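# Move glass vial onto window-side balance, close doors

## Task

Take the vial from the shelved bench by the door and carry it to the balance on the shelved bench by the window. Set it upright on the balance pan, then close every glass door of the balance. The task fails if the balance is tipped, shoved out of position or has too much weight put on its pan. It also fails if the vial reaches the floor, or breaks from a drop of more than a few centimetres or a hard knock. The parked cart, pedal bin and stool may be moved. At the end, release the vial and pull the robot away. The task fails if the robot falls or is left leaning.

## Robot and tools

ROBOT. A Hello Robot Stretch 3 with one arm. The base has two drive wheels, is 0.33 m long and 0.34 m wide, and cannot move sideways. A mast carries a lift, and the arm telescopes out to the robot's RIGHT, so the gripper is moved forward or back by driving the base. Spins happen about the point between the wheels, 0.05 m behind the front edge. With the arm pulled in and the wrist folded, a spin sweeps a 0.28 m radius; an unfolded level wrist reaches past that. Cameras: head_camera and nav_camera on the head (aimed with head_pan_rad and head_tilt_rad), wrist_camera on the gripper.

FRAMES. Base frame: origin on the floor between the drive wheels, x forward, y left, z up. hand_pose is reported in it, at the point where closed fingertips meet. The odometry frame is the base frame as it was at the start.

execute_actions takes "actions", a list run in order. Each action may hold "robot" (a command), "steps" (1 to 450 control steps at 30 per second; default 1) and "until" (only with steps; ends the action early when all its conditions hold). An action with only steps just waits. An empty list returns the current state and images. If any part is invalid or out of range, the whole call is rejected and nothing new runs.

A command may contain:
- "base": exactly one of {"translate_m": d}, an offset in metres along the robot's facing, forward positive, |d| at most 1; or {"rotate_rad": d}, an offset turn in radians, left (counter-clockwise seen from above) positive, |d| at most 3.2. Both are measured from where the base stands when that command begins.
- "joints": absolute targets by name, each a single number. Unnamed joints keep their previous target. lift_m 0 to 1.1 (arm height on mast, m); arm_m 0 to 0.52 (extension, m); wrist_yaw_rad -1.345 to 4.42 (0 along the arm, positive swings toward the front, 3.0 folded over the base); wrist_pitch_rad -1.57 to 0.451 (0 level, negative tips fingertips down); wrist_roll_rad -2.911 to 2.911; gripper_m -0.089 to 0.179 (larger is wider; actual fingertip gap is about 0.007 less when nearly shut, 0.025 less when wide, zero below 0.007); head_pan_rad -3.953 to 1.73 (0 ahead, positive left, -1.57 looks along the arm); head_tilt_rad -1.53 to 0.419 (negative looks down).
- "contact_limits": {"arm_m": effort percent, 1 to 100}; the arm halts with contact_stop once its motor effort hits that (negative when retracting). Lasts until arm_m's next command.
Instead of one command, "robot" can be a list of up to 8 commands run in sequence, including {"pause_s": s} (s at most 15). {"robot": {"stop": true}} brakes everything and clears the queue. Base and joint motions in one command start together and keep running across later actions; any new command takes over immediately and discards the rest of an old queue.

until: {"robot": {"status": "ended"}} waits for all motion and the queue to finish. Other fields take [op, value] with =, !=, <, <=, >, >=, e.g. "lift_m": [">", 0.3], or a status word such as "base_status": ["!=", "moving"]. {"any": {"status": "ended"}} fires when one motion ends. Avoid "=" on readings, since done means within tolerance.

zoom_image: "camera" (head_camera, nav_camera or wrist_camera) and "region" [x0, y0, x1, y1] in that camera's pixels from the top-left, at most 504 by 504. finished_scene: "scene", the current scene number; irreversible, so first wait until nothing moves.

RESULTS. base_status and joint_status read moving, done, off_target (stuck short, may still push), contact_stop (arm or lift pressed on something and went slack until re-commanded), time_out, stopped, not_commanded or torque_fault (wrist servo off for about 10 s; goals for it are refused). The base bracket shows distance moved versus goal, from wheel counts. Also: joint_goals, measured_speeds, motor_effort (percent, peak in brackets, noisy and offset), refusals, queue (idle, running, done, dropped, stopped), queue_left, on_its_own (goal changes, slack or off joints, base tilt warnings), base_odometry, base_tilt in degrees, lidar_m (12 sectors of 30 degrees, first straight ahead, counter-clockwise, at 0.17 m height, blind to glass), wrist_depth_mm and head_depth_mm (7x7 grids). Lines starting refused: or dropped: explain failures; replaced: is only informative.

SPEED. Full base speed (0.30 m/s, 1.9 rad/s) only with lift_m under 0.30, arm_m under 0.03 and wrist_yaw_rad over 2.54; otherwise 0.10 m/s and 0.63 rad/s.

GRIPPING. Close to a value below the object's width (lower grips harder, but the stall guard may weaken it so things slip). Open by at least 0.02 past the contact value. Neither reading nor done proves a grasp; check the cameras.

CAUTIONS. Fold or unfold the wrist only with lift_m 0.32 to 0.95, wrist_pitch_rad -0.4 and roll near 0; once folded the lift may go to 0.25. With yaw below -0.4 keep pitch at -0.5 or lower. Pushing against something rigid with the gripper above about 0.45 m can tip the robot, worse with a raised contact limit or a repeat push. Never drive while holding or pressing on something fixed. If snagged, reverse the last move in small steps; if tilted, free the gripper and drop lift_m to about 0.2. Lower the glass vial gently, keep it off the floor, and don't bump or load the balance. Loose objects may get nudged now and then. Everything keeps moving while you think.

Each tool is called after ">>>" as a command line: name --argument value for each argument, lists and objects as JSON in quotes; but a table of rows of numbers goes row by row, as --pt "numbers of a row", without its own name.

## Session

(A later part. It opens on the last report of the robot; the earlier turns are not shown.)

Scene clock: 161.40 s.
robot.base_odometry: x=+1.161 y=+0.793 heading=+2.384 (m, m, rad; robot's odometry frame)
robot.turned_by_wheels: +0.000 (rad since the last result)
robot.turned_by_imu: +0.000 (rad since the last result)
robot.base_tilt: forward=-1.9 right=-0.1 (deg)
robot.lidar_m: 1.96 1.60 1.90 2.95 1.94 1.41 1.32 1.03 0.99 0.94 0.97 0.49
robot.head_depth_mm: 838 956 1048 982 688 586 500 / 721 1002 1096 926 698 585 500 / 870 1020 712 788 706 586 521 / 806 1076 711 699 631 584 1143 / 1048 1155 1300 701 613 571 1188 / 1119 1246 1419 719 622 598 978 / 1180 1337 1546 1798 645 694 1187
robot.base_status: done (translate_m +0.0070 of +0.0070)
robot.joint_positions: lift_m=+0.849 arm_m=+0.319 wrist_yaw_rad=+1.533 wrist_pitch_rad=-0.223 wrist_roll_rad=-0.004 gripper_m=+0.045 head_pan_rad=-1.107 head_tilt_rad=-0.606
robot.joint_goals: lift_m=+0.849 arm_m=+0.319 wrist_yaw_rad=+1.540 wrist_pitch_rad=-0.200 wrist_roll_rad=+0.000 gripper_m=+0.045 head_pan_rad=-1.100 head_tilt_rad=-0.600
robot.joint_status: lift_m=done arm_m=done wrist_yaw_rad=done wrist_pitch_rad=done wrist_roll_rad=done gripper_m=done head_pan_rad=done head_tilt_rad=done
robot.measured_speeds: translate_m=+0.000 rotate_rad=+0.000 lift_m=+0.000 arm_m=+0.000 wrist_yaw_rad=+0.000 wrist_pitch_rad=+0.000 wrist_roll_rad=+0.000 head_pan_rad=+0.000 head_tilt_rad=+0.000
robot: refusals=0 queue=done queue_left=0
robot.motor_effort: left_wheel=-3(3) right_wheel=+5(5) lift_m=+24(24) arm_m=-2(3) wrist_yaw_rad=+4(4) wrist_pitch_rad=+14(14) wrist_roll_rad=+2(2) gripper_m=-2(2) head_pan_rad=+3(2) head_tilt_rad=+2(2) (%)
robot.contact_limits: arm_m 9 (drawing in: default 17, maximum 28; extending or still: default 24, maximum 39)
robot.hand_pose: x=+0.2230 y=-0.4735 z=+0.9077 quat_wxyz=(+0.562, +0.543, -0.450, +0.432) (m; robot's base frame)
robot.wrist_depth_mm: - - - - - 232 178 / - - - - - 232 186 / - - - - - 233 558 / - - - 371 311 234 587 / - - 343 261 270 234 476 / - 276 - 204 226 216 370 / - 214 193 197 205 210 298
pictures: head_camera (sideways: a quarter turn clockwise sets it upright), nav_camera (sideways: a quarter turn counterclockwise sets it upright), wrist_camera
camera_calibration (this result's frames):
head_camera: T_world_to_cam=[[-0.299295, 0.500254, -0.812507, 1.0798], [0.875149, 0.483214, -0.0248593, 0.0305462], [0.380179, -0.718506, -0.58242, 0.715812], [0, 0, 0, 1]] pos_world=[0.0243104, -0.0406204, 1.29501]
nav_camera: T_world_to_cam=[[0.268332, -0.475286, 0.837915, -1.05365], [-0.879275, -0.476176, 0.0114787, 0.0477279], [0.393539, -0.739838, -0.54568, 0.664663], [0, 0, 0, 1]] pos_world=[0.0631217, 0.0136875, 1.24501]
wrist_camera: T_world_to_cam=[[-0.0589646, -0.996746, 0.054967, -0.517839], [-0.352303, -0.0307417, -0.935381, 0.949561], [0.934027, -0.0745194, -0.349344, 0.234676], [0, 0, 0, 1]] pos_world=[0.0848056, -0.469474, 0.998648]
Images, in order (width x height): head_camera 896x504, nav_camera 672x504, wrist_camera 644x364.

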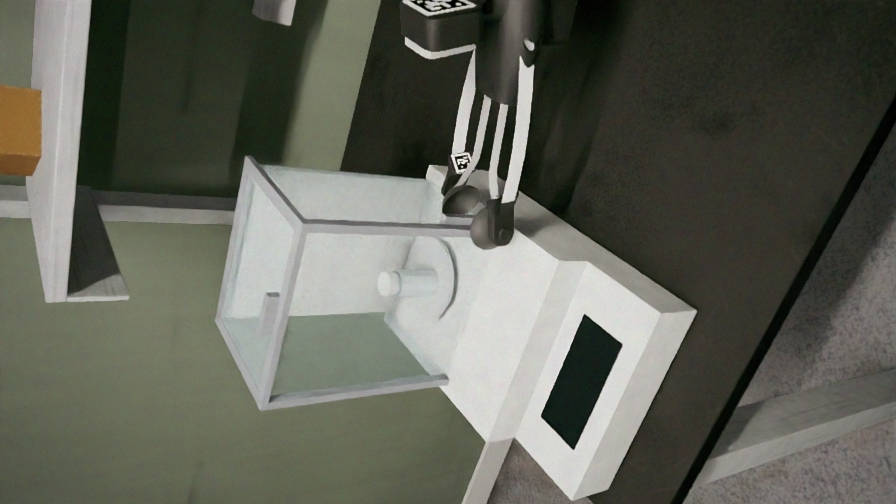

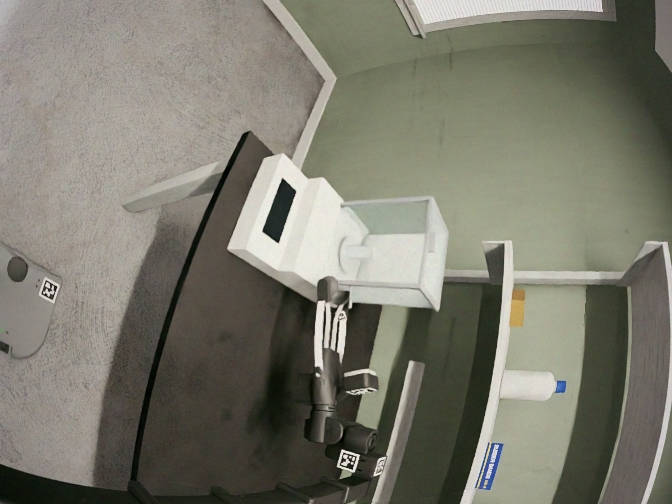

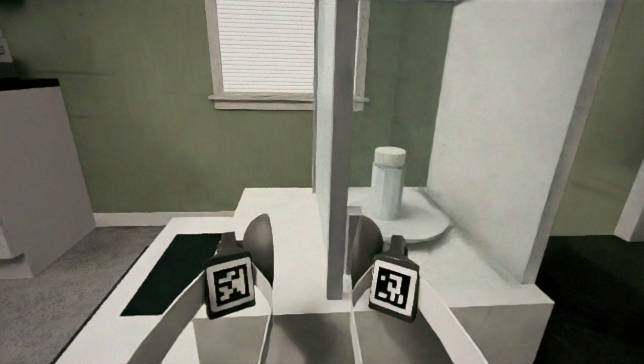

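The handle is next to the post; one more small nudge will confirm the door has reached its stop.

>>> execute_actions --actions '[{"robot":{"joints":{"arm_m":0.313},"contact_limits":{"arm_m":8}},"steps":200,"until":{"robot":{"status":"ended"}}}]'

>>> zoom_image --camera "wrist_camera" --region '[270, 130, 470, 310]'

Scene clock: 163.90 s.
robot.base_odometry: x=+1.161 y=+0.793 heading=+2.384 (m, m, rad; robot's odometry frame)
robot.turned_by_wheels: +0.000 (rad since the last result)
robot.turned_by_imu: +0.000 (rad since the last result)
robot.base_tilt: forward=-1.9 right=+0.0 (deg)
robot.lidar_m: 1.97 1.60 1.90 2.96 1.95 1.42 1.32 1.03 0.99 0.94 0.97 0.49
robot.head_depth_mm: 838 958 1050 987 679 586 500 / 721 1003 1094 927 698 587 500 / 869 1019 709 762 705 585 522 / 805 1076 710 700 630 584 1141 / 1046 1158 1301 702 614 570 1188 / 1116 1249 1413 720 622 598 979 / 1183 1342 1539 1797 645 696 1186
robot.base_status: done (translate_m +0.0070 of +0.0070)
robot.joint_positions: lift_m=+0.849 arm_m=+0.313 wrist_yaw_rad=+1.526 wrist_pitch_rad=-0.223 wrist_roll_rad=-0.003 gripper_m=+0.045 head_pan_rad=-1.107 head_tilt_rad=-0.606
robot.joint_goals: lift_m=+0.849 arm_m=+0.313 wrist_yaw_rad=+1.540 wrist_pitch_rad=-0.200 wrist_roll_rad=+0.000 gripper_m=+0.045 head_pan_rad=-1.100 head_tilt_rad=-0.600
robot.joint_status: lift_m=done arm_m=done wrist_yaw_rad=done wrist_pitch_rad=done wrist_roll_rad=done gripper_m=done head_pan_rad=done head_tilt_rad=done
robot.measured_speeds: translate_m=+0.000 rotate_rad=+0.000 lift_m=+0.000 arm_m=+0.000 wrist_yaw_rad=+0.000 wrist_pitch_rad=+0.000 wrist_roll_rad=+0.000 head_pan_rad=+0.000 head_tilt_rad=+0.000
robot: refusals=0 queue=done queue_left=0
robot.motor_effort: left_wheel=-3(3) right_wheel=+5(5) lift_m=+24(24) arm_m=-3(2) wrist_yaw_rad=+8(9) wrist_pitch_rad=+14(14) wrist_roll_rad=+2(2) gripper_m=-3(4) head_pan_rad=+3(2) head_tilt_rad=+2(3) (%)
robot.contact_limits: arm_m 8 (drawing in: default 17, maximum 28; extending or still: default 24, maximum 39)
robot.hand_pose: x=+0.2230 y=-0.4694 z=+0.9077 quat_wxyz=(+0.563, +0.542, -0.452, +0.430) (m; robot's base frame)
robot.wrist_depth_mm: - - - - - 236 181 / - - - - - 236 191 / - - - - - 238 540 / - - - 369 318 238 575 / - - 343 255 272 240 467 / - 274 - 203 226 217 368 / - 214 193 196 205 212 296
pictures: head_camera (sideways: a quarter turn clockwise sets it upright), nav_camera (sideways: a quarter turn counterclockwise sets it upright), wrist_camera
camera_calibration (this result's frames):
head_camera: T_world_to_cam=[[-0.299295, 0.500254, -0.812507, 1.0798], [0.875149, 0.483214, -0.0248593, 0.0305462], [0.380179, -0.718506, -0.582421, 0.715812], [0, 0, 0, 1]] pos_world=[0.0243104, -0.0406205, 1.29501]
nav_camera: T_world_to_cam=[[0.268332, -0.475286, 0.837915, -1.05364], [-0.879275, -0.476176, 0.0114787, 0.0477279], [0.393539, -0.739838, -0.54568, 0.664663], [0, 0, 0, 1]] pos_world=[0.0631217, 0.0136875, 1.24501]
wrist_camera: T_world_to_cam=[[-0.0663543, -0.996314, 0.0543726, -0.511312], [-0.352496, -0.0275726, -0.935407, 0.951217], [0.933458, -0.0812344, -0.349367, 0.232051], [0, 0, 0, 1]] pos_world=[0.0847628, -0.464349, 0.998647]
Images, in order (width x height): head_camera 896x504, nav_camera 672x504, wrist_camera 644x364.

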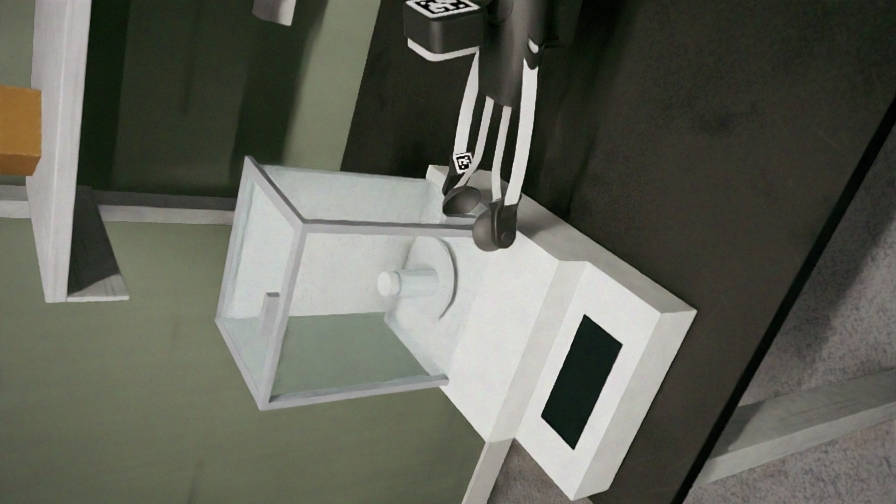

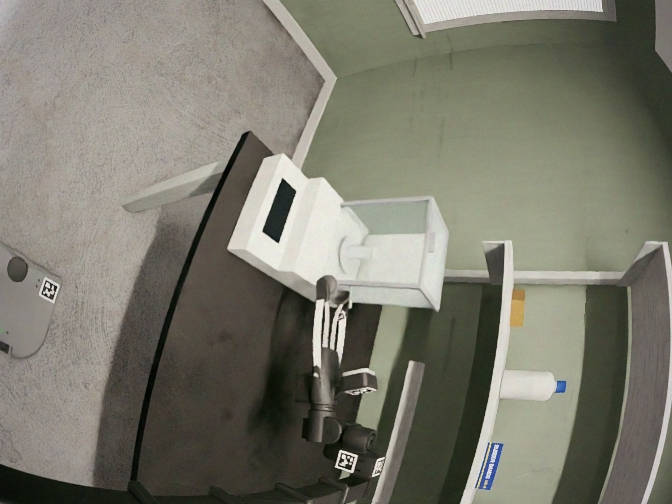

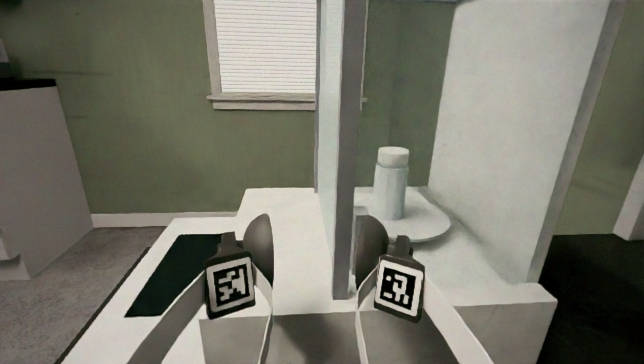

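Region (270, 130, 470, 310) of wrist_camera's 644x364 image, scaled by 2.520; it fills the top 454 rows of this view, and the rest is white.

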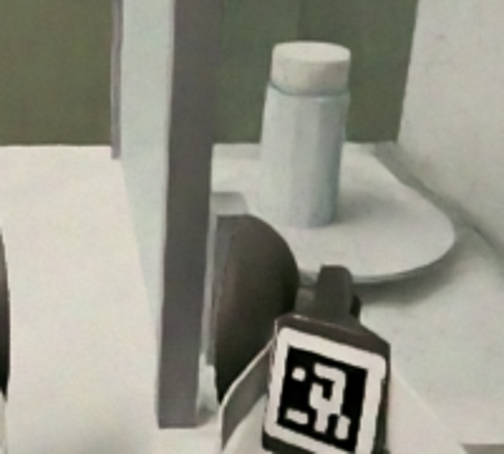

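The door is at its stop. Backing away now.

>>> execute_actions --actions '[{"robot":{"joints":{"arm_m":0.322},"base":{"translate_m":-0.3}},"steps":100,"until":{"robot":{"translate_m":["<",-0.07]}}},{"robot":{"joints":{"arm_m":0.0,"head_pan_rad":-0.7,"head_tilt_rad":-0.5}},"steps":300,"until":{"robot":{"status":"ended"}}}]'

Scene clock: 169.80 s.
robot.base_odometry: x=+1.379 y=+0.587 heading=+2.384 (m, m, rad; robot's odometry frame)
robot.turned_by_wheels: +0.000 (rad since the last result)
robot.turned_by_imu: +0.003 (rad since the last result)
robot.base_tilt: forward=-1.8 right=+0.0 (deg)
robot.lidar_m: 2.26 1.87 2.33 2.91 1.54 1.14 1.03 0.75 0.99 0.95 0.98 0.75
robot.head_depth_mm: 994 1105 1205 1053 792 637 531 / 1144 1126 1231 1001 792 635 531 / 1278 1370 861 859 790 634 556 / 1423 1554 1675 852 772 651 1246 / 1602 1773 1979 874 751 1410 1310 / 1852 2079 2371 2434 813 1103 1247 / 1990 2144 2345 2414 1816 1514 1272
robot.base_status: done (translate_m -0.3000 of -0.3000)
robot.joint_positions: lift_m=+0.849 arm_m=+0.000 wrist_yaw_rad=+1.538 wrist_pitch_rad=-0.223 wrist_roll_rad=-0.003 gripper_m=+0.045 head_pan_rad=-0.707 head_tilt_rad=-0.507
robot.joint_goals: lift_m=+0.849 arm_m=+0.000 wrist_yaw_rad=+1.540 wrist_pitch_rad=-0.200 wrist_roll_rad=+0.000 gripper_m=+0.045 head_pan_rad=-0.700 head_tilt_rad=-0.500
robot.joint_status: lift_m=done arm_m=done wrist_yaw_rad=done wrist_pitch_rad=done wrist_roll_rad=done gripper_m=done head_pan_rad=done head_tilt_rad=done
robot.measured_speeds: translate_m=+0.000 rotate_rad=+0.000 lift_m=+0.000 arm_m=+0.000 wrist_yaw_rad=+0.000 wrist_pitch_rad=+0.000 wrist_roll_rad=+0.000 head_pan_rad=+0.000 head_tilt_rad=+0.000
robot: refusals=0 queue=done queue_left=0
robot.motor_effort: left_wheel=-1(7) right_wheel=+2(4) lift_m=+23(24) arm_m=-2(4) wrist_yaw_rad=+1(9) wrist_pitch_rad=+13(14) wrist_roll_rad=+2(2) gripper_m=+0(3) head_pan_rad=+3(24) head_tilt_rad=+3(16) (%)
robot.hand_pose: x=+0.2231 y=-0.1532 z=+0.9077 quat_wxyz=(+0.561, +0.545, -0.449, +0.433) (m; robot's base frame)
robot.wrist_depth_mm: - - - - - - 545 / - - - - - - 523 / - - - - - 604 573 / - - - - 573 495 533 / - - - - 481 483 490 / - - - - 376 368 372 / - - - - 825 298 299
pictures: head_camera (sideways: a quarter turn clockwise sets it upright), nav_camera (sideways: a quarter turn counterclockwise sets it upright), wrist_camera
camera_calibration (this result's frames):
head_camera: T_world_to_cam=[[-0.407421, 0.290304, -0.865871, 1.15004], [0.619858, 0.784187, -0.0287461, 0.0371671], [0.67066, -0.548429, -0.499441, 0.60608], [0, 0, 0, 1]] pos_world=[0.0390393, -0.0306161, 1.29956]
nav_camera: T_world_to_cam=[[0.367407, -0.277854, 0.887586, -1.11903], [-0.625366, -0.780194, 0.014628, 0.0420773], [0.688425, -0.560441, -0.460409, 0.551915], [0, 0, 0, 1]] pos_world=[0.057499, 0.0312184, 1.24672]
wrist_camera: T_world_to_cam=[[-0.0538898, -0.997065, 0.0543735, -0.19918], [-0.352124, -0.0319794, -0.935407, 0.959219], [0.934401, -0.0695551, -0.349367, 0.259203], [0, 0, 0, 1]] pos_world=[0.0848302, -0.149892, 0.998647]
Images, in order (width x height): head_camera 896x504, nav_camera 672x504, wrist_camera 644x364.

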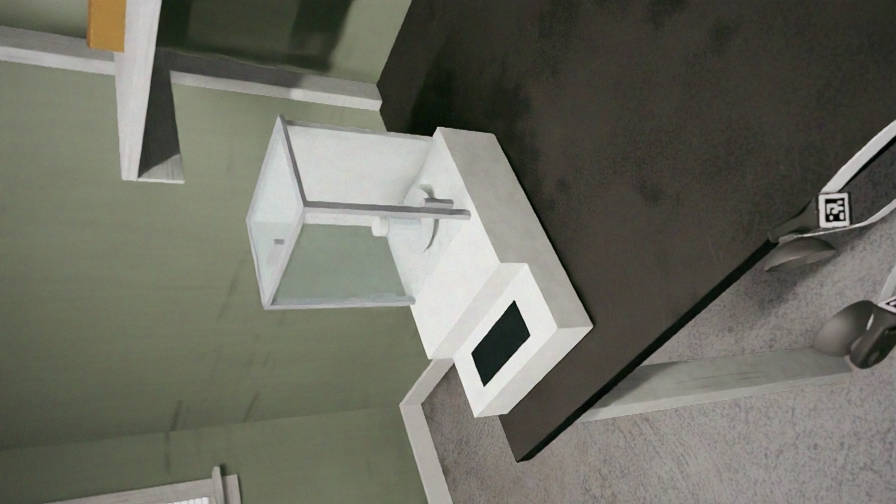

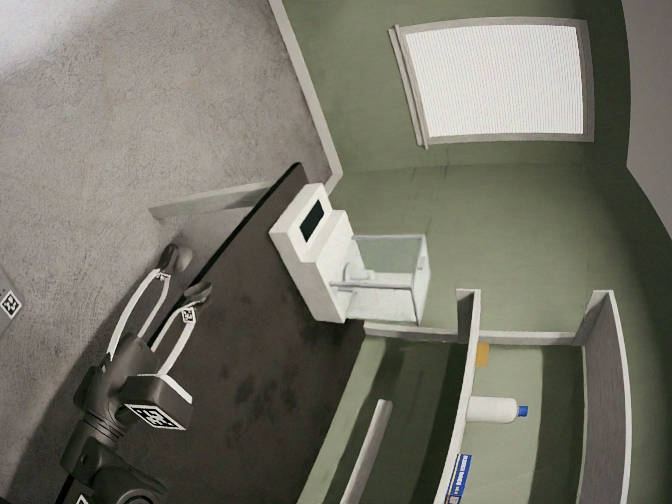

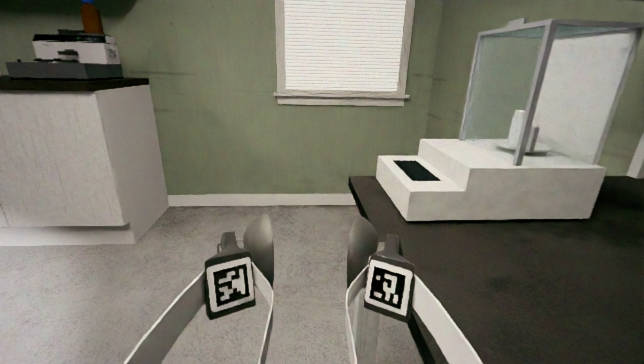

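>>> zoom_image --camera "head_camera" --region '[235, 100, 485, 320]'

Region (235, 100, 485, 320) of head_camera's 896x504 image, scaled by 2.016, with more detail than that image has; it fills the top 444 rows of this view, and the rest is white.

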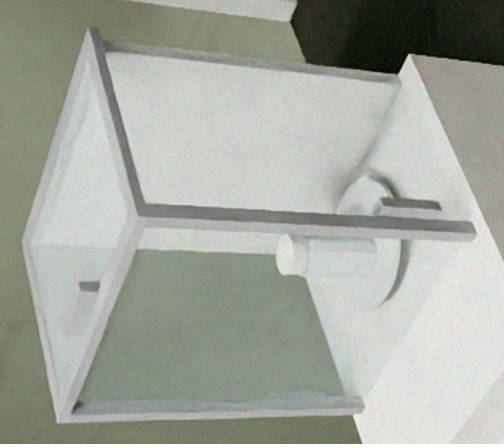

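>>> finished_scene --scene 2

The scene is finished: the task was done.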